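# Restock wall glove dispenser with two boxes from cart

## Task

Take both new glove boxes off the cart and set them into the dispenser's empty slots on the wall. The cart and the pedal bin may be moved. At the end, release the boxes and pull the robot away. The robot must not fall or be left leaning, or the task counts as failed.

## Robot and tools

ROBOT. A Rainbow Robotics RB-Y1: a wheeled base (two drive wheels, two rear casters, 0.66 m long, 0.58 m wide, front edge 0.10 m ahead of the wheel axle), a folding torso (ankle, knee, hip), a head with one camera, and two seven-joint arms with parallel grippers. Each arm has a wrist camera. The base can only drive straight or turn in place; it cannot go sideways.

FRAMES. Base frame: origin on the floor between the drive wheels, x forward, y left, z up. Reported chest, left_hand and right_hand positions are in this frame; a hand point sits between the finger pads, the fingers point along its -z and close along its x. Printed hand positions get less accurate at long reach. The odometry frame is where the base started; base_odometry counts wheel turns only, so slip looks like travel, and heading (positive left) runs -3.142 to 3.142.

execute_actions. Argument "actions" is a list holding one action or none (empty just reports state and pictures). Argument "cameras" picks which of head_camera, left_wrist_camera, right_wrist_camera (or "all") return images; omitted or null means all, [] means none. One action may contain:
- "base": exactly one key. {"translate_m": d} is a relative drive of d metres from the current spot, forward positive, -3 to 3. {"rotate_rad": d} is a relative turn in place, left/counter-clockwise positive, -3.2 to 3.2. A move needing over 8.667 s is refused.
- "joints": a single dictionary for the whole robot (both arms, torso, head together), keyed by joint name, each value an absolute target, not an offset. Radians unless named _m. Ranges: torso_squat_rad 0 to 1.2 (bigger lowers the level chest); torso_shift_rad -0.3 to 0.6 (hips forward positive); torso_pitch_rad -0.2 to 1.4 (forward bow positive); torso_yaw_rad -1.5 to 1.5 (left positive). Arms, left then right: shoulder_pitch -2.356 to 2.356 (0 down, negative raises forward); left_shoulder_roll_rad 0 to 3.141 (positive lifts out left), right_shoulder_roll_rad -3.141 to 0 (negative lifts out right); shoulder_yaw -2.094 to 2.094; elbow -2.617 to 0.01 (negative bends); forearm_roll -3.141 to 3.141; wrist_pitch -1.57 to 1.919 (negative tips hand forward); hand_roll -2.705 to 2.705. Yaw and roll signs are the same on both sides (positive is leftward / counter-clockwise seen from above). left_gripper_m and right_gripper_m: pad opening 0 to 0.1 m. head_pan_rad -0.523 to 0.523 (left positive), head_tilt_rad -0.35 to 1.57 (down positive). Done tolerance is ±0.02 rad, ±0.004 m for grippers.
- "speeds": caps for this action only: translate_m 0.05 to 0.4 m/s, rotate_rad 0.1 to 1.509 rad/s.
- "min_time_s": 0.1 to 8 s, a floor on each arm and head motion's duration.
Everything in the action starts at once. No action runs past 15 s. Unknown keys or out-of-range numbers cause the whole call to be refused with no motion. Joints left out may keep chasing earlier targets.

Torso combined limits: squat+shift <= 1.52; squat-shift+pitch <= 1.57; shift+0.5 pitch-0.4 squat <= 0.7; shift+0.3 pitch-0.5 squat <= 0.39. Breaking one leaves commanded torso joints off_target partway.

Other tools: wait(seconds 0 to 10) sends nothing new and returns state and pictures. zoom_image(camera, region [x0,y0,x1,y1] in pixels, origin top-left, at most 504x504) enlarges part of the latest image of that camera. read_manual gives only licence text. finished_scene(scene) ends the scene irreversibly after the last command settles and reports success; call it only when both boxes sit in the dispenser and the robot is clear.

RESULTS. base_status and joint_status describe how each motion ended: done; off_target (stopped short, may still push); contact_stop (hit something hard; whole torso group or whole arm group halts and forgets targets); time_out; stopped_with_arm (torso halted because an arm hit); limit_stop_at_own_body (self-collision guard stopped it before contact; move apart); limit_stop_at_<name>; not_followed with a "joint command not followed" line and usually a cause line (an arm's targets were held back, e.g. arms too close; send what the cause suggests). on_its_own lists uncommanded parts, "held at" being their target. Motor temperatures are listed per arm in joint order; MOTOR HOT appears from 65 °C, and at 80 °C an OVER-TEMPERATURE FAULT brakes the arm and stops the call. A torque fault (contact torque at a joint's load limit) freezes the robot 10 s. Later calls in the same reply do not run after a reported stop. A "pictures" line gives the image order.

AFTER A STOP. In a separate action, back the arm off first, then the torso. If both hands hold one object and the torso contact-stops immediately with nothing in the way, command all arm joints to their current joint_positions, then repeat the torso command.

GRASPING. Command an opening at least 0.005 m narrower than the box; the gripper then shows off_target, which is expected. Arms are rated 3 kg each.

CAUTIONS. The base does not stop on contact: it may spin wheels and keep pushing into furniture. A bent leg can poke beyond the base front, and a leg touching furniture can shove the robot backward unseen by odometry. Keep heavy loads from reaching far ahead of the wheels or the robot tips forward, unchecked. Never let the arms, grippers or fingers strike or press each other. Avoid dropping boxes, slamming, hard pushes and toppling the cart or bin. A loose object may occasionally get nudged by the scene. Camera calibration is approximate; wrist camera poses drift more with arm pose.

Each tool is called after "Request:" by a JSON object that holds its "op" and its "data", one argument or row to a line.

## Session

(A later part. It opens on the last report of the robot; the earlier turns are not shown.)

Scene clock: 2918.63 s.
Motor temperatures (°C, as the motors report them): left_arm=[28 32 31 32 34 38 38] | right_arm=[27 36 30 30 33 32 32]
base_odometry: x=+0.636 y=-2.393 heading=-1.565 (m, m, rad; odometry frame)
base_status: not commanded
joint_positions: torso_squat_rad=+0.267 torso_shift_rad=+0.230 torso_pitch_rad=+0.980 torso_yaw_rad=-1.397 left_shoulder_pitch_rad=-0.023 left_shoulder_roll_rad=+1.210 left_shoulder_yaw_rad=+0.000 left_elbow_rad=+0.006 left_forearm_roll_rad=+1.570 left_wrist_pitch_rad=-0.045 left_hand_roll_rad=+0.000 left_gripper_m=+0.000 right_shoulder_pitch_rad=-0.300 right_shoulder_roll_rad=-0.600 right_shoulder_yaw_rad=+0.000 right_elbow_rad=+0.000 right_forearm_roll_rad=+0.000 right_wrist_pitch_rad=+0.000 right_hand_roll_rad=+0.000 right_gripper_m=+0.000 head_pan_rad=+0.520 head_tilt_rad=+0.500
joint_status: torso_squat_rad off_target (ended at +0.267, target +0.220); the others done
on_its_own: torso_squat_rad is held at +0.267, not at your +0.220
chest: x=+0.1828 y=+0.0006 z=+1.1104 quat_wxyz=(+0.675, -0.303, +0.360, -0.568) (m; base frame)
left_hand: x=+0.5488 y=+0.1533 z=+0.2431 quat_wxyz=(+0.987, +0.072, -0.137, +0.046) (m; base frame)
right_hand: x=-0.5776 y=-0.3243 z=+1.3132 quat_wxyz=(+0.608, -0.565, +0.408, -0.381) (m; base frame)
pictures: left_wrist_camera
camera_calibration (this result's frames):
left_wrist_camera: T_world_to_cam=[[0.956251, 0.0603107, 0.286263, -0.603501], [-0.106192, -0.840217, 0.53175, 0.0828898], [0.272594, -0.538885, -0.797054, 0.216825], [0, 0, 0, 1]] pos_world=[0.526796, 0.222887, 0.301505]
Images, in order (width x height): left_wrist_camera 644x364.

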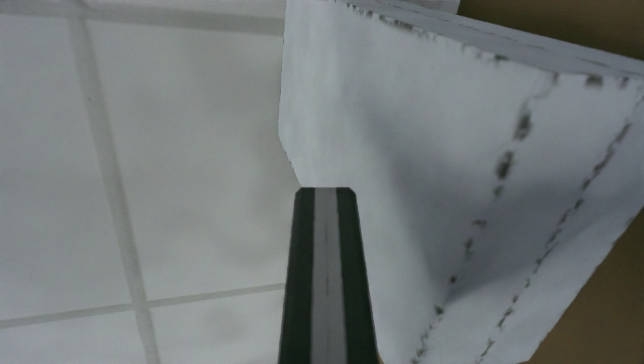

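Request:
{"op": "execute_actions", "data": {
  "actions": [
    {"joints":{"left_shoulder_roll_rad":1.17,"left_wrist_pitch_rad":0.1},"min_time_s":1.5}
  ],
  "cameras": ["left_wrist_camera"]
}}

Scene clock: 2923.30 s.
Motor temperatures (°C, as the motors report them): left_arm=[28 31 31 32 34 38 38] | right_arm=[27 36 30 30 33 32 32]
base_odometry: x=+0.636 y=-2.393 heading=-1.565 (m, m, rad; odometry frame)
base_status: not commanded
joint_positions: torso_squat_rad=+0.267 torso_shift_rad=+0.230 torso_pitch_rad=+0.980 torso_yaw_rad=-1.397 left_shoulder_pitch_rad=-0.023 left_shoulder_roll_rad=+1.170 left_shoulder_yaw_rad=+0.000 left_elbow_rad=+0.006 left_forearm_roll_rad=+1.570 left_wrist_pitch_rad=+0.100 left_hand_roll_rad=+0.000 left_gripper_m=+0.000 right_shoulder_pitch_rad=-0.300 right_shoulder_roll_rad=-0.600 right_shoulder_yaw_rad=+0.000 right_elbow_rad=+0.000 right_forearm_roll_rad=+0.000 right_wrist_pitch_rad=+0.000 right_hand_roll_rad=+0.000 right_gripper_m=+0.000 head_pan_rad=+0.520 head_tilt_rad=+0.500
joint_status: all done
on_its_own: torso_squat_rad is held at +0.267, not at your +0.220
chest: x=+0.1828 y=+0.0006 z=+1.1104 quat_wxyz=(+0.675, -0.303, +0.360, -0.568) (m; base frame)
left_hand: x=+0.4870 y=+0.1481 z=+0.2305 quat_wxyz=(+0.995, +0.068, -0.046, +0.052) (m; base frame)
right_hand: x=-0.5776 y=-0.3243 z=+1.3132 quat_wxyz=(+0.608, -0.565, +0.408, -0.381) (m; base frame)
pictures: left_wrist_camera
camera_calibration (this result's frames):
left_wrist_camera: T_world_to_cam=[[0.99033, 0.0874582, 0.107691, -0.519966], [0.0127334, -0.830284, 0.557195, 0.0132986], [0.138145, -0.550436, -0.823369, 0.29411], [0, 0, 0, 1]] pos_world=[0.474139, 0.218406, 0.290747]
Images, in order (width x height): left_wrist_camera 644x364.

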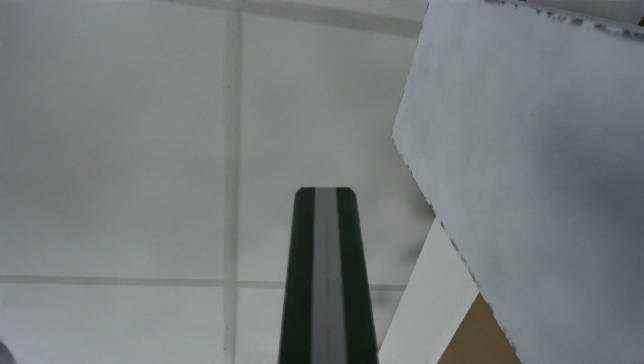

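It stays. Back off and view with the head.

Request:
{"op": "execute_actions", "data": {
  "actions": [
    {"base":{"translate_m":-0.25},"joints":{"left_shoulder_roll_rad":1.3}}
  ],
  "cameras": []
}}

Request:
{"op": "execute_actions", "data": {
  "actions": [
    {"joints":{"torso_yaw_rad":0,"torso_shift_rad":0,"torso_pitch_rad":0.6,"torso_squat_rad":0.3,"left_shoulder_roll_rad":0.7,"left_forearm_roll_rad":0,"left_wrist_pitch_rad":0,"left_gripper_m":0.1,"head_pan_rad":0,"head_tilt_rad":0.35}}
  ],
  "cameras": ["head_camera"]
}}

Scene clock: 2932.23 s.
Motor temperatures (°C, as the motors report them): left_arm=[28 31 31 32 34 37 38] | right_arm=[27 36 30 30 33 32 32]
base_odometry: x=+0.635 y=-2.143 heading=-1.564 (m, m, rad; odometry frame)
base_status: done
joint_positions: torso_squat_rad=+0.267 torso_shift_rad=+0.230 torso_pitch_rad=+0.980 torso_yaw_rad=-1.397 left_shoulder_pitch_rad=-0.024 left_shoulder_roll_rad=+1.300 left_shoulder_yaw_rad=+0.000 left_elbow_rad=+0.006 left_forearm_roll_rad=+1.570 left_wrist_pitch_rad=+0.100 left_hand_roll_rad=+0.000 left_gripper_m=+0.000 right_shoulder_pitch_rad=-0.300 right_shoulder_roll_rad=-0.600 right_shoulder_yaw_rad=+0.000 right_elbow_rad=+0.000 right_forearm_roll_rad=+0.000 right_wrist_pitch_rad=+0.000 right_hand_roll_rad=+0.000 right_gripper_m=+0.000 head_pan_rad=+0.520 head_tilt_rad=+0.500
joint_status: all done
on_its_own: torso_squat_rad is held at +0.267, not at your +0.220
chest: x=+0.1828 y=+0.0006 z=+1.1104 quat_wxyz=(+0.675, -0.303, +0.360, -0.568) (m; base frame)
left_hand: x=+0.5827 y=+0.1558 z=+0.2532 quat_wxyz=(+0.990, +0.071, -0.110, +0.048) (m; base frame)
right_hand: x=-0.5776 y=-0.3243 z=+1.3132 quat_wxyz=(+0.608, -0.565, +0.408, -0.381) (m; base frame)
pictures: none
No camera images: the call's "cameras" was empty. Leave "cameras" out to get every camera's image.

Scene clock: 2935.60 s.
Motor temperatures (°C, as the motors report them): left_arm=[28 31 31 32 34 36 38] | right_arm=[27 35 30 30 33 32 32]
base_odometry: x=+0.635 y=-2.143 heading=-1.564 (m, m, rad; odometry frame)
base_status: not commanded
joint_positions: torso_squat_rad=+0.300 torso_shift_rad=+0.000 torso_pitch_rad=+0.600 torso_yaw_rad=+0.000 left_shoulder_pitch_rad=-0.024 left_shoulder_roll_rad=+0.700 left_shoulder_yaw_rad=+0.000 left_elbow_rad=+0.006 left_forearm_roll_rad=+0.000 left_wrist_pitch_rad=+0.000 left_hand_roll_rad=+0.000 left_gripper_m=+0.100 right_shoulder_pitch_rad=-0.300 right_shoulder_roll_rad=-0.600 right_shoulder_yaw_rad=+0.000 right_elbow_rad=+0.000 right_forearm_roll_rad=+0.000 right_wrist_pitch_rad=+0.000 right_hand_roll_rad=+0.000 right_gripper_m=+0.000 head_pan_rad=+0.000 head_tilt_rad=+0.350
joint_status: all done
chest: x=-0.0532 y=+0.0006 z=+1.2046 quat_wxyz=(+0.955, +0.000, +0.296, +0.000) (m; base frame)
left_hand: x=-0.3256 y=+0.7116 z=+0.7814 quat_wxyz=(+0.900, +0.328, +0.269, -0.100) (m; base frame)
right_hand: x=-0.1660 y=-0.6388 z=+0.6538 quat_wxyz=(+0.946, -0.277, +0.137, +0.093) (m; base frame)
pictures: head_camera
camera_calibration (this result's frames):
head_camera: T_world_to_cam=[[-0.0336542, -0.998628, 0.0401217, -0.0525227], [-0.828629, 0.00543527, -0.559772, 0.890995], [0.558786, -0.0520846, -0.827675, 1.02335], [0, 0, 0, 1]] pos_world=[0.164701, -0.00399255, 1.34786]
Images, in order (width x height): head_camera 896x504.

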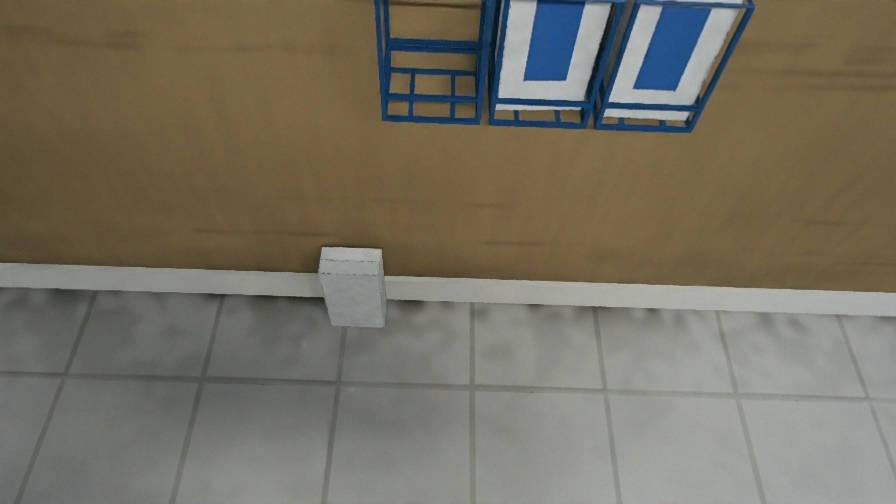

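Request:
{"op": "execute_actions", "data": {
  "actions": [
    {"joints":{"torso_yaw_rad":-1.4,"torso_shift_rad":0.1,"torso_pitch_rad":0.98,"torso_squat_rad":0.1,"left_shoulder_pitch_rad":-0.06,"left_shoulder_roll_rad":1.2,"left_elbow_rad":0,"left_forearm_roll_rad":1.57,"left_wrist_pitch_rad":0.1,"left_gripper_m":0.1},"min_time_s":3}
  ],
  "cameras": ["left_wrist_camera"]
}}

Scene clock: 2959.00 s.
Motor temperatures (°C, as the motors report them): left_arm=[29 31 31 32 34 35 38] | right_arm=[28 34 30 30 33 32 32]
base_odometry: x=+0.635 y=-2.143 heading=-1.564 (m, m, rad; odometry frame)
base_status: not commanded
joint_positions: torso_squat_rad=+0.100 torso_shift_rad=+0.100 torso_pitch_rad=+0.980 torso_yaw_rad=-1.400 left_shoulder_pitch_rad=-0.060 left_shoulder_roll_rad=+1.200 left_shoulder_yaw_rad=+0.000 left_elbow_rad=+0.000 left_forearm_roll_rad=+1.570 left_wrist_pitch_rad=+0.100 left_hand_roll_rad=+0.000 left_gripper_m=+0.100 right_shoulder_pitch_rad=-0.300 right_shoulder_roll_rad=-0.600 right_shoulder_yaw_rad=+0.000 right_elbow_rad=+0.000 right_forearm_roll_rad=+0.000 right_wrist_pitch_rad=+0.000 right_hand_roll_rad=+0.000 right_gripper_m=+0.000 head_pan_rad=+0.000 head_tilt_rad=+0.350
joint_status: all done
chest: x=+0.0985 y=+0.0006 z=+1.1459 quat_wxyz=(+0.675, -0.303, +0.360, -0.569) (m; base frame)
left_hand: x=+0.4274 y=+0.1260 z=+0.2672 quat_wxyz=(+0.995, +0.050, -0.062, +0.061) (m; base frame)
right_hand: x=-0.6625 y=-0.3227 z=+1.3496 quat_wxyz=(+0.607, -0.566, +0.408, -0.382) (m; base frame)
pictures: left_wrist_camera
camera_calibration (this result's frames):
left_wrist_camera: T_world_to_cam=[[0.984524, 0.10629, 0.139334, -0.471284], [0.00471893, -0.810863, 0.585217, -0.031208], [0.175184, -0.575503, -0.798816, 0.301157], [0, 0, 0, 1]] pos_world=[0.41138, 0.198104, 0.324498]
Images, in order (width x height): left_wrist_camera 644x364.

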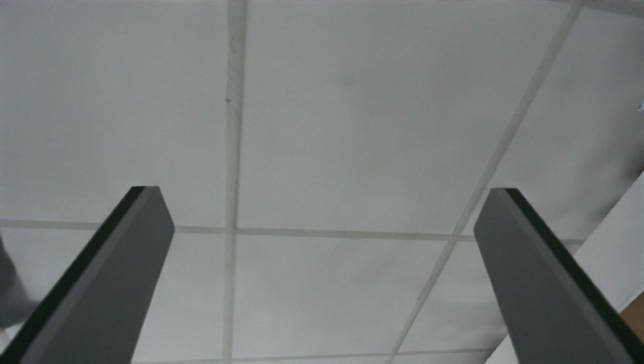

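Request:
{"op": "execute_actions", "data": {
  "actions": [
    {"joints":{"torso_pitch_rad":0.7,"torso_squat_rad":0.45,"left_shoulder_roll_rad":0.95},"min_time_s":2}
  ],
  "cameras": []
}}

Scene clock: 2967.07 s.
Motor temperatures (°C, as the motors report them): left_arm=[29 31 31 32 34 35 38] | right_arm=[28 34 30 30 33 32 32]
base_odometry: x=+0.635 y=-2.143 heading=-1.564 (m, m, rad; odometry frame)
base_status: not commanded
joint_positions: torso_squat_rad=+0.450 torso_shift_rad=+0.100 torso_pitch_rad=+0.700 torso_yaw_rad=-1.400 left_shoulder_pitch_rad=-0.060 left_shoulder_roll_rad=+0.950 left_shoulder_yaw_rad=+0.000 left_elbow_rad=+0.000 left_forearm_roll_rad=+1.570 left_wrist_pitch_rad=+0.100 left_hand_roll_rad=+0.000 left_gripper_m=+0.100 right_shoulder_pitch_rad=-0.300 right_shoulder_roll_rad=-0.600 right_shoulder_yaw_rad=+0.000 right_elbow_rad=+0.000 right_forearm_roll_rad=+0.000 right_wrist_pitch_rad=+0.000 right_hand_roll_rad=+0.000 right_gripper_m=+0.000 head_pan_rad=+0.000 head_tilt_rad=+0.350
joint_status: all done
chest: x=+0.0340 y=+0.0006 z=+1.1444 quat_wxyz=(+0.718, -0.221, +0.262, -0.605) (m; base frame)
left_hand: x=+0.4169 y=+0.1028 z=+0.3253 quat_wxyz=(+0.994, +0.032, -0.078, +0.073) (m; base frame)
right_hand: x=-0.7534 y=-0.3229 z=+1.1296 quat_wxyz=(+0.658, -0.507, +0.319, -0.457) (m; base frame)
pictures: none
No camera images: the call's "cameras" was empty. Leave "cameras" out to get every camera's image.

Request:
{"op": "execute_actions", "data": {
  "actions": [
    {"base":{"translate_m":0.43},"joints":{"left_shoulder_pitch_rad":-0.02},"speeds":{"translate_m":0.15}}
  ],
  "cameras": ["left_wrist_camera"]
}}

Scene clock: 2984.17 s.
Motor temperatures (°C, as the motors report them): left_arm=[28 33 31 32 34 35 38] | right_arm=[27 35 30 30 33 32 32]
TORQUE FAULT: left_shoulder_roll_rad reached its load limit. The robot stopped for 10 seconds, dropped its targets and accepts commands again. The stop added 9.3 s to the call and to motion_time.
base_odometry: x=+0.638 y=-2.570 heading=-1.565 (m, m, rad; odometry frame)
base_status: done
joint_positions: torso_squat_rad=+0.450 torso_shift_rad=+0.099 torso_pitch_rad=+0.699 torso_yaw_rad=-1.400 left_shoulder_pitch_rad=-0.019 left_shoulder_roll_rad=+0.930 left_shoulder_yaw_rad=-0.002 left_elbow_rad=+0.000 left_forearm_roll_rad=+1.570 left_wrist_pitch_rad=+0.100 left_hand_roll_rad=+0.000 left_gripper_m=+0.100 right_shoulder_pitch_rad=-0.300 right_shoulder_roll_rad=-0.600 right_shoulder_yaw_rad=+0.000 right_elbow_rad=+0.000 right_forearm_roll_rad=+0.000 right_wrist_pitch_rad=+0.000 right_hand_roll_rad=+0.000 right_gripper_m=+0.000 head_pan_rad=+0.000 head_tilt_rad=+0.350
joint_status: all done
chest: x=+0.0336 y=+0.0006 z=+1.1445 quat_wxyz=(+0.718, -0.221, +0.262, -0.605) (m; base frame)
left_hand: x=+0.3978 y=+0.1269 z=+0.3239 quat_wxyz=(+0.994, +0.050, -0.066, +0.064) (m; base frame)
right_hand: x=-0.7539 y=-0.3230 z=+1.1296 quat_wxyz=(+0.658, -0.507, +0.319, -0.457) (m; base frame)
pictures: left_wrist_camera
camera_calibration (this result's frames):
left_wrist_camera: T_world_to_cam=[[0.982913, 0.111058, 0.14679, -0.452566], [0.00425289, -0.810965, 0.585079, -0.0633135], [0.18402, -0.574458, -0.797581, 0.348112], [0, 0, 0, 1]] pos_world=[0.381043, 0.198892, 0.381123]
Images, in order (width x height): left_wrist_camera 644x364.

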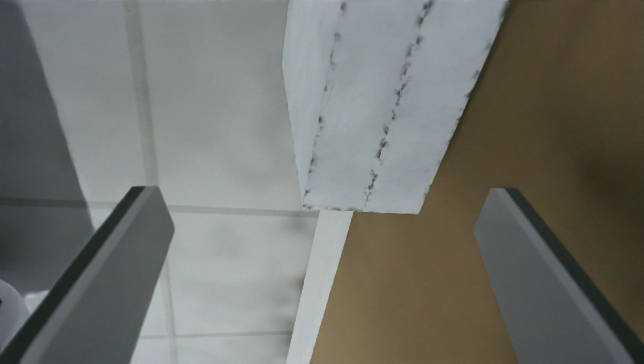

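Request:
{"op": "execute_actions", "data": {
  "actions": [
    {"base":{"translate_m":-0.05},"speeds":{"translate_m":0.08}}
  ],
  "cameras": []
}}

Request:
{"op": "execute_actions", "data": {
  "actions": [
    {"joints":{"left_shoulder_roll_rad":0.95,"left_shoulder_pitch_rad":-0.02,"torso_squat_rad":0.52},"min_time_s":1}
  ],
  "cameras": ["left_wrist_camera"]
}}

Scene clock: 2989.90 s.
Motor temperatures (°C, as the motors report them): left_arm=[28 34 31 32 34 34 38] | right_arm=[27 35 30 30 33 32 32]
base_odometry: x=+0.637 y=-2.520 heading=-1.566 (m, m, rad; odometry frame)
base_status: done
joint_positions: torso_squat_rad=+0.450 torso_shift_rad=+0.100 torso_pitch_rad=+0.700 torso_yaw_rad=-1.400 left_shoulder_pitch_rad=-0.019 left_shoulder_roll_rad=+0.938 left_shoulder_yaw_rad=-0.001 left_elbow_rad=+0.000 left_forearm_roll_rad=+1.570 left_wrist_pitch_rad=+0.100 left_hand_roll_rad=+0.000 left_gripper_m=+0.100 right_shoulder_pitch_rad=-0.300 right_shoulder_roll_rad=-0.600 right_shoulder_yaw_rad=+0.000 right_elbow_rad=+0.000 right_forearm_roll_rad=+0.000 right_wrist_pitch_rad=+0.000 right_hand_roll_rad=+0.000 right_gripper_m=+0.000 head_pan_rad=+0.000 head_tilt_rad=+0.350
joint_status: not commanded
chest: x=+0.0341 y=+0.0006 z=+1.1444 quat_wxyz=(+0.718, -0.221, +0.262, -0.605) (m; base frame)
left_hand: x=+0.4043 y=+0.1275 z=+0.3251 quat_wxyz=(+0.994, +0.051, -0.070, +0.064) (m; base frame)
right_hand: x=-0.7534 y=-0.3230 z=+1.1296 quat_wxyz=(+0.658, -0.507, +0.319, -0.457) (m; base frame)
pictures: none
No camera images: the call's "cameras" was empty. Leave "cameras" out to get every camera's image.

Scene clock: 2991.20 s.
Motor temperatures (°C, as the motors report them): left_arm=[28 34 31 32 34 34 38] | right_arm=[27 35 30 30 33 32 32]
base_odometry: x=+0.637 y=-2.520 heading=-1.566 (m, m, rad; odometry frame)
base_status: not commanded
joint_positions: torso_squat_rad=+0.520 torso_shift_rad=+0.100 torso_pitch_rad=+0.700 torso_yaw_rad=-1.400 left_shoulder_pitch_rad=-0.019 left_shoulder_roll_rad=+0.950 left_shoulder_yaw_rad=-0.001 left_elbow_rad=+0.000 left_forearm_roll_rad=+1.570 left_wrist_pitch_rad=+0.100 left_hand_roll_rad=+0.000 left_gripper_m=+0.100 right_shoulder_pitch_rad=-0.300 right_shoulder_roll_rad=-0.600 right_shoulder_yaw_rad=+0.000 right_elbow_rad=+0.000 right_forearm_roll_rad=+0.000 right_wrist_pitch_rad=+0.000 right_hand_roll_rad=+0.000 right_gripper_m=+0.000 head_pan_rad=+0.000 head_tilt_rad=+0.350
joint_status: all done
chest: x=+0.0318 y=+0.0006 z=+1.1217 quat_wxyz=(+0.718, -0.221, +0.262, -0.605) (m; base frame)
left_hand: x=+0.4103 y=+0.1282 z=+0.3042 quat_wxyz=(+0.994, +0.051, -0.075, +0.064) (m; base frame)
right_hand: x=-0.7556 y=-0.3230 z=+1.1069 quat_wxyz=(+0.658, -0.507, +0.319, -0.457) (m; base frame)
pictures: left_wrist_camera
camera_calibration (this result's frames):
left_wrist_camera: T_world_to_cam=[[0.980077, 0.109457, 0.165737, -0.466506], [-0.00793923, -0.81219, 0.583339, -0.0450672], [0.19846, -0.573033, -0.795139, 0.324021], [0, 0, 0, 1]] pos_world=[0.392549, 0.200134, 0.361248]
Images, in order (width x height): left_wrist_camera 644x364.

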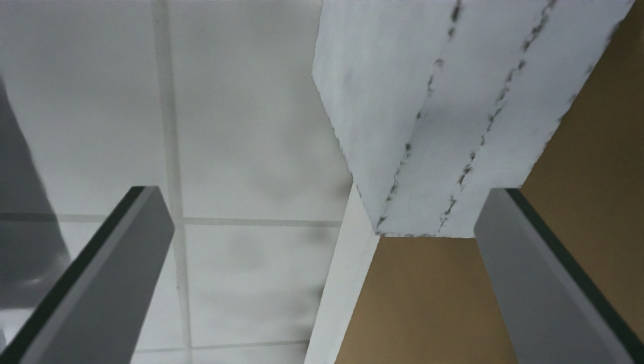

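Request:
{"op": "execute_actions", "data": {
  "actions": [
    {"joints":{"left_shoulder_roll_rad":0.972,"left_shoulder_pitch_rad":0.01,"left_wrist_pitch_rad":0.11},"min_time_s":1}
  ],
  "cameras": ["left_wrist_camera"]
}}

Scene clock: 2997.73 s.
Motor temperatures (°C, as the motors report them): left_arm=[28 33 31 32 34 34 38] | right_arm=[27 35 30 30 33 32 32]
base_odometry: x=+0.637 y=-2.520 heading=-1.566 (m, m, rad; odometry frame)
base_status: not commanded
joint_positions: torso_squat_rad=+0.520 torso_shift_rad=+0.100 torso_pitch_rad=+0.700 torso_yaw_rad=-1.400 left_shoulder_pitch_rad=+0.010 left_shoulder_roll_rad=+0.972 left_shoulder_yaw_rad=-0.001 left_elbow_rad=+0.000 left_forearm_roll_rad=+1.570 left_wrist_pitch_rad=+0.110 left_hand_roll_rad=+0.000 left_gripper_m=+0.100 right_shoulder_pitch_rad=-0.300 right_shoulder_roll_rad=-0.600 right_shoulder_yaw_rad=+0.000 right_elbow_rad=+0.000 right_forearm_roll_rad=+0.000 right_wrist_pitch_rad=+0.000 right_hand_roll_rad=+0.000 right_gripper_m=+0.000 head_pan_rad=+0.000 head_tilt_rad=+0.350
joint_status: all done
chest: x=+0.0318 y=+0.0006 z=+1.1217 quat_wxyz=(+0.718, -0.221, +0.262, -0.605) (m; base frame)
left_hand: x=+0.4219 y=+0.1479 z=+0.3097 quat_wxyz=(+0.993, +0.064, -0.080, +0.057) (m; base frame)
right_hand: x=-0.7556 y=-0.3230 z=+1.1069 quat_wxyz=(+0.658, -0.507, +0.319, -0.457) (m; base frame)
pictures: left_wrist_camera
camera_calibration (this result's frames):
left_wrist_camera: T_world_to_cam=[[0.979945, 0.0938471, 0.175786, -0.481632], [-0.0210971, -0.828337, 0.559833, -0.0169498], [0.198149, -0.552314, -0.809745, 0.338955], [0, 0, 0, 1]] pos_world=[0.404451, 0.218369, 0.368621]
Images, in order (width x height): left_wrist_camera 644x364.

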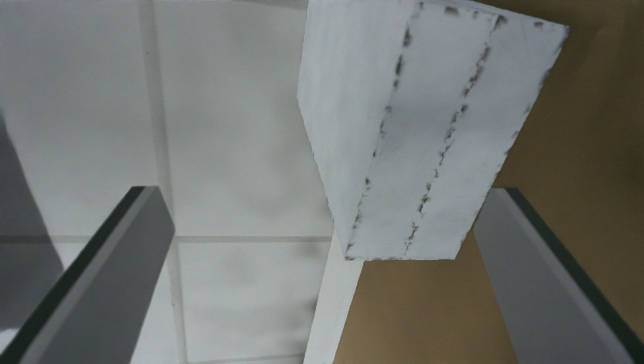

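Request:
{"op": "execute_actions", "data": {
  "actions": [
    {"joints":{"left_shoulder_roll_rad":0.995,"left_wrist_pitch_rad":0.13},"min_time_s":1}
  ],
  "cameras": []
}}

Request:
{"op": "execute_actions", "data": {
  "actions": [
    {"joints":{"torso_squat_rad":0.6}}
  ],
  "cameras": ["left_wrist_camera"]
}}

Scene clock: 3005.53 s.
Motor temperatures (°C, as the motors report them): left_arm=[28 32 31 32 34 34 38] | right_arm=[27 35 30 30 33 32 32]
base_odometry: x=+0.637 y=-2.520 heading=-1.566 (m, m, rad; odometry frame)
base_status: not commanded
joint_positions: torso_squat_rad=+0.520 torso_shift_rad=+0.100 torso_pitch_rad=+0.700 torso_yaw_rad=-1.400 left_shoulder_pitch_rad=+0.010 left_shoulder_roll_rad=+0.995 left_shoulder_yaw_rad=-0.001 left_elbow_rad=+0.000 left_forearm_roll_rad=+1.570 left_wrist_pitch_rad=+0.130 left_hand_roll_rad=+0.000 left_gripper_m=+0.100 right_shoulder_pitch_rad=-0.300 right_shoulder_roll_rad=-0.600 right_shoulder_yaw_rad=+0.000 right_elbow_rad=+0.000 right_forearm_roll_rad=+0.000 right_wrist_pitch_rad=+0.000 right_hand_roll_rad=+0.000 right_gripper_m=+0.000 head_pan_rad=+0.000 head_tilt_rad=+0.350
joint_status: all done
chest: x=+0.0318 y=+0.0006 z=+1.1217 quat_wxyz=(+0.718, -0.221, +0.262, -0.605) (m; base frame)
left_hand: x=+0.4342 y=+0.1491 z=+0.3133 quat_wxyz=(+0.993, +0.064, -0.082, +0.057) (m; base frame)
right_hand: x=-0.7556 y=-0.3230 z=+1.1069 quat_wxyz=(+0.658, -0.507, +0.319, -0.457) (m; base frame)
pictures: none
No camera images: the call's "cameras" was empty. Leave "cameras" out to get every camera's image.

Scene clock: 3006.57 s.
Motor temperatures (°C, as the motors report them): left_arm=[28 32 31 32 34 34 38] | right_arm=[27 35 30 30 33 32 32]
base_odometry: x=+0.637 y=-2.520 heading=-1.566 (m, m, rad; odometry frame)
base_status: not commanded
joint_positions: torso_squat_rad=+0.600 torso_shift_rad=+0.100 torso_pitch_rad=+0.700 torso_yaw_rad=-1.400 left_shoulder_pitch_rad=+0.010 left_shoulder_roll_rad=+0.995 left_shoulder_yaw_rad=-0.001 left_elbow_rad=+0.000 left_forearm_roll_rad=+1.570 left_wrist_pitch_rad=+0.130 left_hand_roll_rad=+0.000 left_gripper_m=+0.100 right_shoulder_pitch_rad=-0.300 right_shoulder_roll_rad=-0.600 right_shoulder_yaw_rad=+0.000 right_elbow_rad=+0.000 right_forearm_roll_rad=+0.000 right_wrist_pitch_rad=+0.000 right_hand_roll_rad=+0.000 right_gripper_m=+0.000 head_pan_rad=+0.000 head_tilt_rad=+0.350
joint_status: all done
chest: x=+0.0289 y=+0.0005 z=+1.0921 quat_wxyz=(+0.718, -0.221, +0.262, -0.605) (m; base frame)
left_hand: x=+0.4314 y=+0.1491 z=+0.2838 quat_wxyz=(+0.993, +0.064, -0.082, +0.057) (m; base frame)
right_hand: x=-0.7586 y=-0.3230 z=+1.0773 quat_wxyz=(+0.658, -0.507, +0.319, -0.457) (m; base frame)
pictures: left_wrist_camera
camera_calibration (this result's frames):
left_wrist_camera: T_world_to_cam=[[0.979431, 0.0934186, 0.17885, -0.487075], [-0.0231202, -0.828575, 0.5594, -0.000228627], [0.200449, -0.552029, -0.809372, 0.315543], [0, 0, 0, 1]] pos_world=[0.413801, 0.219501, 0.342633]
Images, in order (width x height): left_wrist_camera 644x364.

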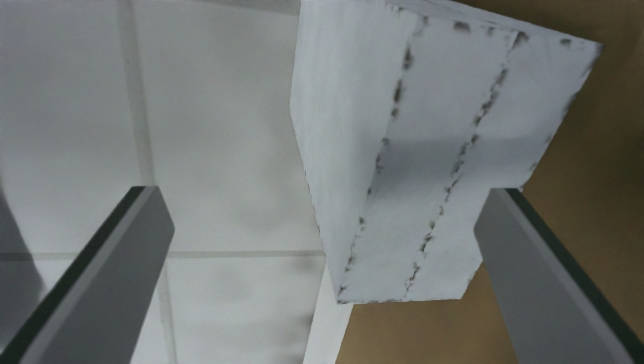

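Request:
{"op": "execute_actions", "data": {
  "actions": [
    {"joints":{"left_shoulder_roll_rad":1.02,"left_wrist_pitch_rad":0.13},"min_time_s":1}
  ],
  "cameras": ["left_wrist_camera"]
}}

Request:
{"op": "execute_actions", "data": {
  "actions": [
    {"joints":{"torso_squat_rad":0.66}}
  ],
  "cameras": ["left_wrist_camera"]
}}

Scene clock: 3015.27 s.
Motor temperatures (°C, as the motors report them): left_arm=[28 32 31 32 34 34 38] | right_arm=[27 35 30 30 33 32 32]
base_odometry: x=+0.637 y=-2.520 heading=-1.566 (m, m, rad; odometry frame)
base_status: not commanded
joint_positions: torso_squat_rad=+0.600 torso_shift_rad=+0.100 torso_pitch_rad=+0.700 torso_yaw_rad=-1.400 left_shoulder_pitch_rad=+0.010 left_shoulder_roll_rad=+1.020 left_shoulder_yaw_rad=-0.001 left_elbow_rad=+0.000 left_forearm_roll_rad=+1.570 left_wrist_pitch_rad=+0.130 left_hand_roll_rad=+0.000 left_gripper_m=+0.100 right_shoulder_pitch_rad=-0.300 right_shoulder_roll_rad=-0.600 right_shoulder_yaw_rad=+0.000 right_elbow_rad=+0.000 right_forearm_roll_rad=+0.000 right_wrist_pitch_rad=+0.000 right_hand_roll_rad=+0.000 right_gripper_m=+0.000 head_pan_rad=+0.000 head_tilt_rad=+0.350
joint_status: all done
chest: x=+0.0289 y=+0.0005 z=+1.0921 quat_wxyz=(+0.718, -0.221, +0.262, -0.605) (m; base frame)
left_hand: x=+0.4495 y=+0.1508 z=+0.2889 quat_wxyz=(+0.992, +0.065, -0.094, +0.057) (m; base frame)
right_hand: x=-0.7586 y=-0.3230 z=+1.0773 quat_wxyz=(+0.658, -0.507, +0.319, -0.457) (m; base frame)
pictures: left_wrist_camera
camera_calibration (this result's frames):
left_wrist_camera: T_world_to_cam=[[0.975026, 0.0899538, 0.20306, -0.510401], [-0.0392046, -0.830235, 0.556033, 0.00720929], [0.218605, -0.550107, -0.805974, 0.307553], [0, 0, 0, 1]] pos_world=[0.430704, 0.221085, 0.347513]
Images, in order (width x height): left_wrist_camera 644x364.

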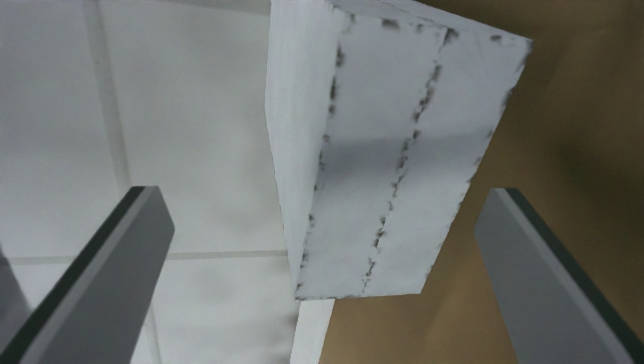

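Scene clock: 3016.20 s.
Motor temperatures (°C, as the motors report them): left_arm=[28 32 31 32 34 34 38] | right_arm=[27 35 30 30 33 32 32]
base_odometry: x=+0.637 y=-2.520 heading=-1.566 (m, m, rad; odometry frame)
base_status: not commanded
joint_positions: torso_squat_rad=+0.660 torso_shift_rad=+0.100 torso_pitch_rad=+0.700 torso_yaw_rad=-1.400 left_shoulder_pitch_rad=+0.010 left_shoulder_roll_rad=+1.020 left_shoulder_yaw_rad=-0.001 left_elbow_rad=+0.000 left_forearm_roll_rad=+1.570 left_wrist_pitch_rad=+0.130 left_hand_roll_rad=+0.000 left_gripper_m=+0.100 right_shoulder_pitch_rad=-0.300 right_shoulder_roll_rad=-0.600 right_shoulder_yaw_rad=+0.000 right_elbow_rad=+0.000 right_forearm_roll_rad=+0.000 right_wrist_pitch_rad=+0.000 right_hand_roll_rad=+0.000 right_gripper_m=+0.000 head_pan_rad=+0.000 head_tilt_rad=+0.350
joint_status: all done
chest: x=+0.0264 y=+0.0005 z=+1.0675 quat_wxyz=(+0.718, -0.221, +0.262, -0.605) (m; base frame)
left_hand: x=+0.4472 y=+0.1508 z=+0.2643 quat_wxyz=(+0.992, +0.065, -0.094, +0.057) (m; base frame)
right_hand: x=-0.7610 y=-0.3230 z=+1.0527 quat_wxyz=(+0.658, -0.507, +0.319, -0.457) (m; base frame)
pictures: left_wrist_camera
camera_calibration (this result's frames):
left_wrist_camera: T_world_to_cam=[[0.974996, 0.0899308, 0.203214, -0.503141], [-0.0393068, -0.830246, 0.556009, 0.0208316], [0.21872, -0.550094, -0.805952, 0.28819], [0, 0, 0, 1]] pos_world=[0.428346, 0.221075, 0.32293]
Images, in order (width x height): left_wrist_camera 644x364.

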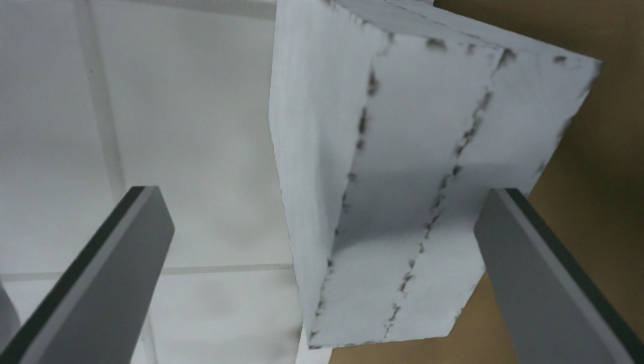

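Request:
{"op": "execute_actions", "data": {
  "actions": [
    {"joints":{"torso_squat_rad":0.63}}
  ],
  "cameras": []
}}

Request:
{"op": "execute_actions", "data": {
  "actions": [
    {"joints":{"left_shoulder_roll_rad":1.05,"left_wrist_pitch_rad":0.15},"min_time_s":1}
  ],
  "cameras": []
}}

Request:
{"op": "execute_actions", "data": {
  "actions": [
    {"joints":{"torso_squat_rad":0.7}}
  ],
  "cameras": ["left_wrist_camera"]
}}

Scene clock: 3023.47 s.
Motor temperatures (°C, as the motors report them): left_arm=[28 31 31 32 34 34 38] | right_arm=[27 35 30 30 33 32 32]
base_odometry: x=+0.637 y=-2.520 heading=-1.566 (m, m, rad; odometry frame)
base_status: not commanded
joint_positions: torso_squat_rad=+0.630 torso_shift_rad=+0.100 torso_pitch_rad=+0.700 torso_yaw_rad=-1.400 left_shoulder_pitch_rad=+0.010 left_shoulder_roll_rad=+1.020 left_shoulder_yaw_rad=-0.001 left_elbow_rad=+0.000 left_forearm_roll_rad=+1.570 left_wrist_pitch_rad=+0.130 left_hand_roll_rad=+0.000 left_gripper_m=+0.100 right_shoulder_pitch_rad=-0.300 right_shoulder_roll_rad=-0.600 right_shoulder_yaw_rad=+0.000 right_elbow_rad=+0.000 right_forearm_roll_rad=+0.000 right_wrist_pitch_rad=+0.000 right_hand_roll_rad=+0.000 right_gripper_m=+0.000 head_pan_rad=+0.000 head_tilt_rad=+0.350
joint_status: all done
chest: x=+0.0278 y=+0.0005 z=+1.0799 quat_wxyz=(+0.718, -0.221, +0.262, -0.605) (m; base frame)
left_hand: x=+0.4484 y=+0.1508 z=+0.2766 quat_wxyz=(+0.992, +0.065, -0.094, +0.057) (m; base frame)
right_hand: x=-0.7597 y=-0.3230 z=+1.0655 quat_wxyz=(+0.658, -0.507, +0.319, -0.457) (m; base frame)
pictures: none
No camera images: the call's "cameras" was empty. Leave "cameras" out to get every camera's image.

Scene clock: 3024.77 s.
Motor temperatures (°C, as the motors report them): left_arm=[28 31 31 32 34 34 38] | right_arm=[27 35 30 30 33 32 32]
base_odometry: x=+0.637 y=-2.520 heading=-1.566 (m, m, rad; odometry frame)
base_status: not commanded
joint_positions: torso_squat_rad=+0.630 torso_shift_rad=+0.100 torso_pitch_rad=+0.700 torso_yaw_rad=-1.400 left_shoulder_pitch_rad=+0.010 left_shoulder_roll_rad=+1.050 left_shoulder_yaw_rad=-0.001 left_elbow_rad=+0.000 left_forearm_roll_rad=+1.570 left_wrist_pitch_rad=+0.150 left_hand_roll_rad=+0.000 left_gripper_m=+0.100 right_shoulder_pitch_rad=-0.300 right_shoulder_roll_rad=-0.600 right_shoulder_yaw_rad=+0.000 right_elbow_rad=+0.000 right_forearm_roll_rad=+0.000 right_wrist_pitch_rad=+0.000 right_hand_roll_rad=+0.000 right_gripper_m=+0.000 head_pan_rad=+0.000 head_tilt_rad=+0.350
joint_status: all done
chest: x=+0.0278 y=+0.0005 z=+1.0799 quat_wxyz=(+0.718, -0.221, +0.262, -0.605) (m; base frame)
left_hand: x=+0.4655 y=+0.1523 z=+0.2824 quat_wxyz=(+0.991, +0.066, -0.099, +0.056) (m; base frame)
right_hand: x=-0.7597 y=-0.3230 z=+1.0655 quat_wxyz=(+0.658, -0.507, +0.319, -0.457) (m; base frame)
pictures: none
No camera images: the call's "cameras" was empty. Leave "cameras" out to get every camera's image.

Scene clock: 3025.73 s.
Motor temperatures (°C, as the motors report them): left_arm=[28 31 31 32 34 34 38] | right_arm=[27 35 30 30 33 32 32]
base_odometry: x=+0.637 y=-2.520 heading=-1.566 (m, m, rad; odometry frame)
base_status: not commanded
joint_positions: torso_squat_rad=+0.700 torso_shift_rad=+0.100 torso_pitch_rad=+0.699 torso_yaw_rad=-1.400 left_shoulder_pitch_rad=+0.010 left_shoulder_roll_rad=+1.050 left_shoulder_yaw_rad=-0.001 left_elbow_rad=+0.000 left_forearm_roll_rad=+1.570 left_wrist_pitch_rad=+0.150 left_hand_roll_rad=+0.000 left_gripper_m=+0.100 right_shoulder_pitch_rad=-0.300 right_shoulder_roll_rad=-0.600 right_shoulder_yaw_rad=+0.000 right_elbow_rad=+0.000 right_forearm_roll_rad=+0.000 right_wrist_pitch_rad=+0.000 right_hand_roll_rad=+0.000 right_gripper_m=+0.000 head_pan_rad=+0.000 head_tilt_rad=+0.350
joint_status: all done
chest: x=+0.0245 y=+0.0005 z=+1.0500 quat_wxyz=(+0.718, -0.221, +0.262, -0.605) (m; base frame)
left_hand: x=+0.4631 y=+0.1523 z=+0.2528 quat_wxyz=(+0.991, +0.066, -0.100, +0.056) (m; base frame)
right_hand: x=-0.7629 y=-0.3231 z=+1.0350 quat_wxyz=(+0.658, -0.507, +0.319, -0.457) (m; base frame)
pictures: left_wrist_camera
camera_calibration (this result's frames):
left_wrist_camera: T_world_to_cam=[[0.97288, 0.0884161, 0.213747, -0.517972], [-0.0462772, -0.830984, 0.554369, 0.0328923], [0.226635, -0.549226, -0.804355, 0.272136], [0, 0, 0, 1]] pos_world=[0.443771, 0.222594, 0.311375]
Images, in order (width x height): left_wrist_camera 644x364.

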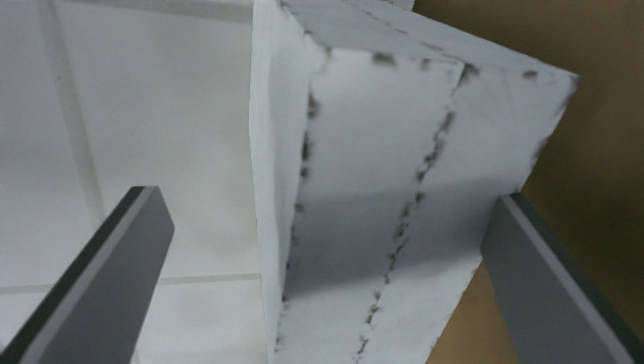

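Request:
{"op": "execute_actions", "data": {
  "actions": [
    {"joints":{"torso_squat_rad":0.75}}
  ],
  "cameras": ["left_wrist_camera"]
}}

Request:
{"op": "execute_actions", "data": {
  "actions": [
    {"joints":{"torso_squat_rad":0.79}}
  ],
  "cameras": ["left_wrist_camera"]
}}

Scene clock: 3030.10 s.
Motor temperatures (°C, as the motors report them): left_arm=[28 31 31 32 34 34 38] | right_arm=[27 35 30 30 33 32 32]
base_odometry: x=+0.637 y=-2.520 heading=-1.566 (m, m, rad; odometry frame)
base_status: not commanded
joint_positions: torso_squat_rad=+0.750 torso_shift_rad=+0.100 torso_pitch_rad=+0.700 torso_yaw_rad=-1.400 left_shoulder_pitch_rad=+0.010 left_shoulder_roll_rad=+1.050 left_shoulder_yaw_rad=-0.001 left_elbow_rad=+0.000 left_forearm_roll_rad=+1.570 left_wrist_pitch_rad=+0.150 left_hand_roll_rad=+0.000 left_gripper_m=+0.100 right_shoulder_pitch_rad=-0.300 right_shoulder_roll_rad=-0.600 right_shoulder_yaw_rad=+0.000 right_elbow_rad=+0.000 right_forearm_roll_rad=+0.000 right_wrist_pitch_rad=+0.000 right_hand_roll_rad=+0.000 right_gripper_m=+0.000 head_pan_rad=+0.000 head_tilt_rad=+0.350
joint_status: all done
chest: x=+0.0223 y=+0.0005 z=+1.0269 quat_wxyz=(+0.718, -0.221, +0.262, -0.605) (m; base frame)
left_hand: x=+0.4607 y=+0.1524 z=+0.2296 quat_wxyz=(+0.991, +0.066, -0.099, +0.056) (m; base frame)
right_hand: x=-0.7651 y=-0.3231 z=+1.0121 quat_wxyz=(+0.658, -0.507, +0.319, -0.457) (m; base frame)
pictures: left_wrist_camera
camera_calibration (this result's frames):
left_wrist_camera: T_world_to_cam=[[0.97295, 0.0883788, 0.213444, -0.510611], [-0.0460987, -0.831073, 0.554249, 0.0456899], [0.226371, -0.549096, -0.804518, 0.254167], [0, 0, 0, 1]] pos_world=[0.441369, 0.222661, 0.288145]
Images, in order (width x height): left_wrist_camera 644x364.

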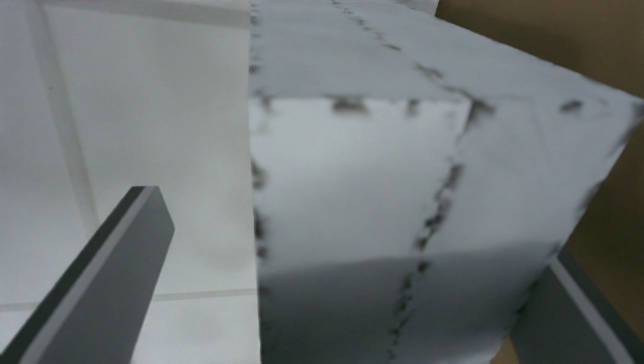

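Scene clock: 3030.90 s.
Motor temperatures (°C, as the motors report them): left_arm=[28 31 31 32 34 34 38] | right_arm=[27 35 30 30 33 32 32]
base_odometry: x=+0.637 y=-2.520 heading=-1.566 (m, m, rad; odometry frame)
base_status: not commanded
joint_positions: torso_squat_rad=+0.790 torso_shift_rad=+0.100 torso_pitch_rad=+0.699 torso_yaw_rad=-1.400 left_shoulder_pitch_rad=+0.010 left_shoulder_roll_rad=+1.050 left_shoulder_yaw_rad=-0.001 left_elbow_rad=+0.000 left_forearm_roll_rad=+1.570 left_wrist_pitch_rad=+0.150 left_hand_roll_rad=+0.000 left_gripper_m=+0.100 right_shoulder_pitch_rad=-0.300 right_shoulder_roll_rad=-0.600 right_shoulder_yaw_rad=+0.000 right_elbow_rad=+0.000 right_forearm_roll_rad=+0.000 right_wrist_pitch_rad=+0.000 right_hand_roll_rad=+0.000 right_gripper_m=+0.000 head_pan_rad=+0.000 head_tilt_rad=+0.350
joint_status: all done
chest: x=+0.0203 y=+0.0005 z=+1.0075 quat_wxyz=(+0.718, -0.221, +0.262, -0.605) (m; base frame)
left_hand: x=+0.4588 y=+0.1524 z=+0.2103 quat_wxyz=(+0.991, +0.066, -0.100, +0.056) (m; base frame)
right_hand: x=-0.7671 y=-0.3231 z=+0.9926 quat_wxyz=(+0.658, -0.507, +0.319, -0.457) (m; base frame)
pictures: left_wrist_camera
camera_calibration (this result's frames):
left_wrist_camera: T_world_to_cam=[[0.972908, 0.0883857, 0.213631, -0.504681], [-0.0462009, -0.83107, 0.554245, 0.0563059], [0.22653, -0.549099, -0.804471, 0.239011], [0, 0, 0, 1]] pos_world=[0.439466, 0.222642, 0.268886]
Images, in order (width x height): left_wrist_camera 644x364.

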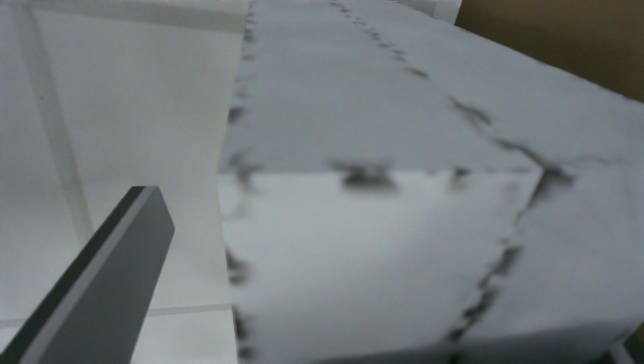

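Request:
{"op": "execute_actions", "data": {
  "actions": [
    {"joints":{"left_gripper_m":0.05,"left_shoulder_roll_rad":1.07,"left_wrist_pitch_rad":0.17},"min_time_s":1}
  ],
  "cameras": ["left_wrist_camera"]
}}

Request:
{"op": "execute_actions", "data": {
  "actions": [
    {"base":{"translate_m":-0.05},"speeds":{"translate_m":0.05},"joints":{"torso_squat_rad":0.68}}
  ],
  "cameras": ["left_wrist_camera"]
}}

Scene clock: 3037.87 s.
Motor temperatures (°C, as the motors report them): left_arm=[28 31 31 32 34 34 38] | right_arm=[27 35 30 30 33 32 32]
base_odometry: x=+0.637 y=-2.520 heading=-1.566 (m, m, rad; odometry frame)
base_status: not commanded
joint_positions: torso_squat_rad=+0.790 torso_shift_rad=+0.100 torso_pitch_rad=+0.700 torso_yaw_rad=-1.400 left_shoulder_pitch_rad=+0.010 left_shoulder_roll_rad=+1.069 left_shoulder_yaw_rad=-0.001 left_elbow_rad=+0.000 left_forearm_roll_rad=+1.570 left_wrist_pitch_rad=+0.170 left_hand_roll_rad=+0.000 left_gripper_m=+0.063 right_shoulder_pitch_rad=-0.300 right_shoulder_roll_rad=-0.600 right_shoulder_yaw_rad=+0.000 right_elbow_rad=+0.000 right_forearm_roll_rad=+0.000 right_wrist_pitch_rad=+0.000 right_hand_roll_rad=+0.000 right_gripper_m=+0.000 head_pan_rad=+0.000 head_tilt_rad=+0.350
joint_status: left_gripper_m off_target (ended at +0.063, target +0.050); the others done
chest: x=+0.0204 y=+0.0005 z=+1.0075 quat_wxyz=(+0.718, -0.221, +0.262, -0.605) (m; base frame)
left_hand: x=+0.4680 y=+0.1532 z=+0.2138 quat_wxyz=(+0.991, +0.066, -0.099, +0.056) (m; base frame)
right_hand: x=-0.7671 y=-0.3231 z=+0.9927 quat_wxyz=(+0.658, -0.507, +0.319, -0.457) (m; base frame)
pictures: left_wrist_camera
camera_calibration (this result's frames):
left_wrist_camera: T_world_to_cam=[[0.973142, 0.0884985, 0.212515, -0.514299], [-0.0454642, -0.831087, 0.554282, 0.0551391], [0.225671, -0.549057, -0.804742, 0.240644], [0, 0, 0, 1]] pos_world=[0.448686, 0.223467, 0.27239]
Images, in order (width x height): left_wrist_camera 644x364.

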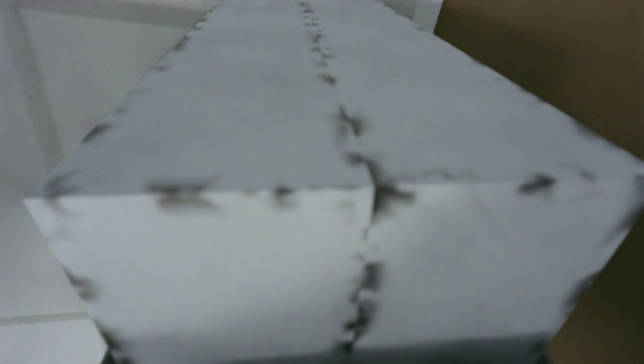

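Scene clock: 3039.77 s.
Motor temperatures (°C, as the motors report them): left_arm=[28 31 31 32 34 34 38] | right_arm=[27 35 30 30 33 32 32]
base_odometry: x=+0.637 y=-2.470 heading=-1.566 (m, m, rad; odometry frame)
base_status: done
joint_positions: torso_squat_rad=+0.680 torso_shift_rad=+0.100 torso_pitch_rad=+0.700 torso_yaw_rad=-1.400 left_shoulder_pitch_rad=+0.010 left_shoulder_roll_rad=+1.070 left_shoulder_yaw_rad=-0.001 left_elbow_rad=+0.000 left_forearm_roll_rad=+1.570 left_wrist_pitch_rad=+0.170 left_hand_roll_rad=+0.000 left_gripper_m=+0.062 right_shoulder_pitch_rad=-0.300 right_shoulder_roll_rad=-0.600 right_shoulder_yaw_rad=+0.000 right_elbow_rad=+0.000 right_forearm_roll_rad=+0.000 right_wrist_pitch_rad=+0.000 right_hand_roll_rad=+0.000 right_gripper_m=+0.000 head_pan_rad=+0.000 head_tilt_rad=+0.350
joint_status: all done
chest: x=+0.0257 y=+0.0005 z=+1.0587 quat_wxyz=(+0.718, -0.221, +0.262, -0.605) (m; base frame)
left_hand: x=+0.4731 y=+0.1532 z=+0.2649 quat_wxyz=(+0.991, +0.066, -0.099, +0.056) (m; base frame)
right_hand: x=-0.7618 y=-0.3230 z=+1.0443 quat_wxyz=(+0.658, -0.507, +0.319, -0.457) (m; base frame)
pictures: left_wrist_camera
camera_calibration (this result's frames):
left_wrist_camera: T_world_to_cam=[[0.973209, 0.0884718, 0.212219, -0.530088], [-0.0453357, -0.831043, 0.554357, 0.026973], [0.225408, -0.549126, -0.804768, 0.28076], [0, 0, 0, 1]] pos_world=[0.453823, 0.223486, 0.323489]
Images, in order (width x height): left_wrist_camera 644x364.

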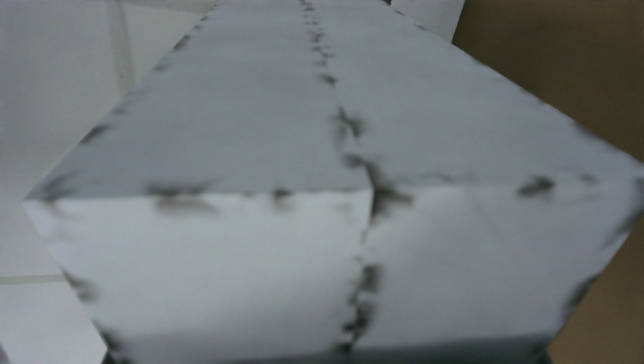

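Request:
{"op": "execute_actions", "data": {
  "actions": [
    {"base":{"translate_m":-0.45},"speeds":{"translate_m":0.15},"joints":{"torso_squat_rad":0.4}}
  ],
  "cameras": []
}}

Request:
{"op": "execute_actions", "data": {
  "actions": [
    {"joints":{"torso_squat_rad":0.05,"torso_shift_rad":0,"torso_pitch_rad":0.0,"left_shoulder_roll_rad":0.4,"left_wrist_pitch_rad":0.2},"min_time_s":2.4}
  ],
  "cameras": ["left_wrist_camera"]
}}

Scene clock: 3064.37 s.
Motor temperatures (°C, as the motors report them): left_arm=[28 31 31 32 34 34 38] | right_arm=[27 36 30 30 33 32 32]
base_odometry: x=+0.635 y=-2.020 heading=-1.565 (m, m, rad; odometry frame)
base_status: done
joint_positions: torso_squat_rad=+0.400 torso_shift_rad=+0.100 torso_pitch_rad=+0.700 torso_yaw_rad=-1.400 left_shoulder_pitch_rad=+0.010 left_shoulder_roll_rad=+1.070 left_shoulder_yaw_rad=-0.001 left_elbow_rad=+0.000 left_forearm_roll_rad=+1.570 left_wrist_pitch_rad=+0.170 left_hand_roll_rad=+0.000 left_gripper_m=+0.062 right_shoulder_pitch_rad=-0.300 right_shoulder_roll_rad=-0.600 right_shoulder_yaw_rad=+0.000 right_elbow_rad=+0.000 right_forearm_roll_rad=+0.000 right_wrist_pitch_rad=+0.000 right_hand_roll_rad=+0.000 right_gripper_m=+0.000 head_pan_rad=+0.000 head_tilt_rad=+0.350
joint_status: all done
chest: x=+0.0357 y=+0.0006 z=+1.1587 quat_wxyz=(+0.718, -0.221, +0.262, -0.605) (m; base frame)
left_hand: x=+0.4832 y=+0.1533 z=+0.3649 quat_wxyz=(+0.991, +0.066, -0.099, +0.056) (m; base frame)
right_hand: x=-0.7518 y=-0.3230 z=+1.1443 quat_wxyz=(+0.658, -0.507, +0.319, -0.457) (m; base frame)
pictures: none
No camera images: the call's "cameras" was empty. Leave "cameras" out to get every camera's image.

Scene clock: 3067.57 s.
Motor temperatures (°C, as the motors report them): left_arm=[28 31 31 32 34 34 38] | right_arm=[27 35 30 30 33 32 32]
base_odometry: x=+0.635 y=-2.020 heading=-1.565 (m, m, rad; odometry frame)
base_status: not commanded
joint_positions: torso_squat_rad=+0.050 torso_shift_rad=+0.000 torso_pitch_rad=+0.000 torso_yaw_rad=-1.400 left_shoulder_pitch_rad=+0.010 left_shoulder_roll_rad=+0.400 left_shoulder_yaw_rad=-0.001 left_elbow_rad=+0.000 left_forearm_roll_rad=+1.570 left_wrist_pitch_rad=+0.200 left_hand_roll_rad=+0.000 left_gripper_m=+0.062 right_shoulder_pitch_rad=-0.300 right_shoulder_roll_rad=-0.600 right_shoulder_yaw_rad=+0.000 right_elbow_rad=+0.000 right_forearm_roll_rad=+0.000 right_wrist_pitch_rad=+0.000 right_hand_roll_rad=+0.000 right_gripper_m=+0.000 head_pan_rad=+0.000 head_tilt_rad=+0.350
joint_status: all done
chest: x=-0.2281 y=+0.0007 z=+1.2891 quat_wxyz=(+0.765, +0.000, +0.000, -0.644) (m; base frame)
left_hand: x=+0.2369 y=+0.0884 z=+0.6532 quat_wxyz=(+0.991, +0.013, -0.099, +0.085) (m; base frame)
right_hand: x=-0.8208 y=-0.3233 z=+0.7707 quat_wxyz=(+0.727, -0.320, +0.074, -0.603) (m; base frame)
pictures: left_wrist_camera
camera_calibration (this result's frames):
left_wrist_camera: T_world_to_cam=[[0.965245, 0.157161, 0.208811, -0.378794], [-0.0138842, -0.767017, 0.641476, -0.322927], [0.260977, -0.622081, -0.738178, 0.565392], [0, 0, 0, 1]] pos_world=[0.213591, 0.163561, 0.703606]
Images, in order (width x height): left_wrist_camera 644x364.

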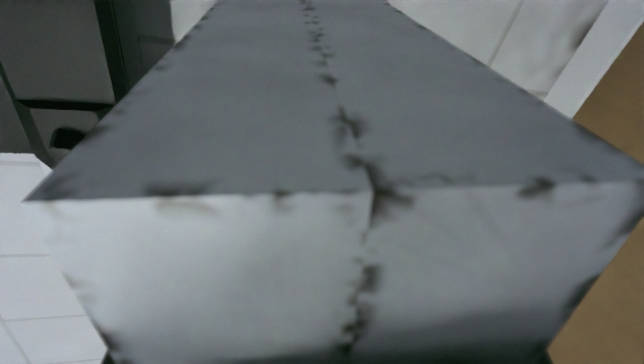

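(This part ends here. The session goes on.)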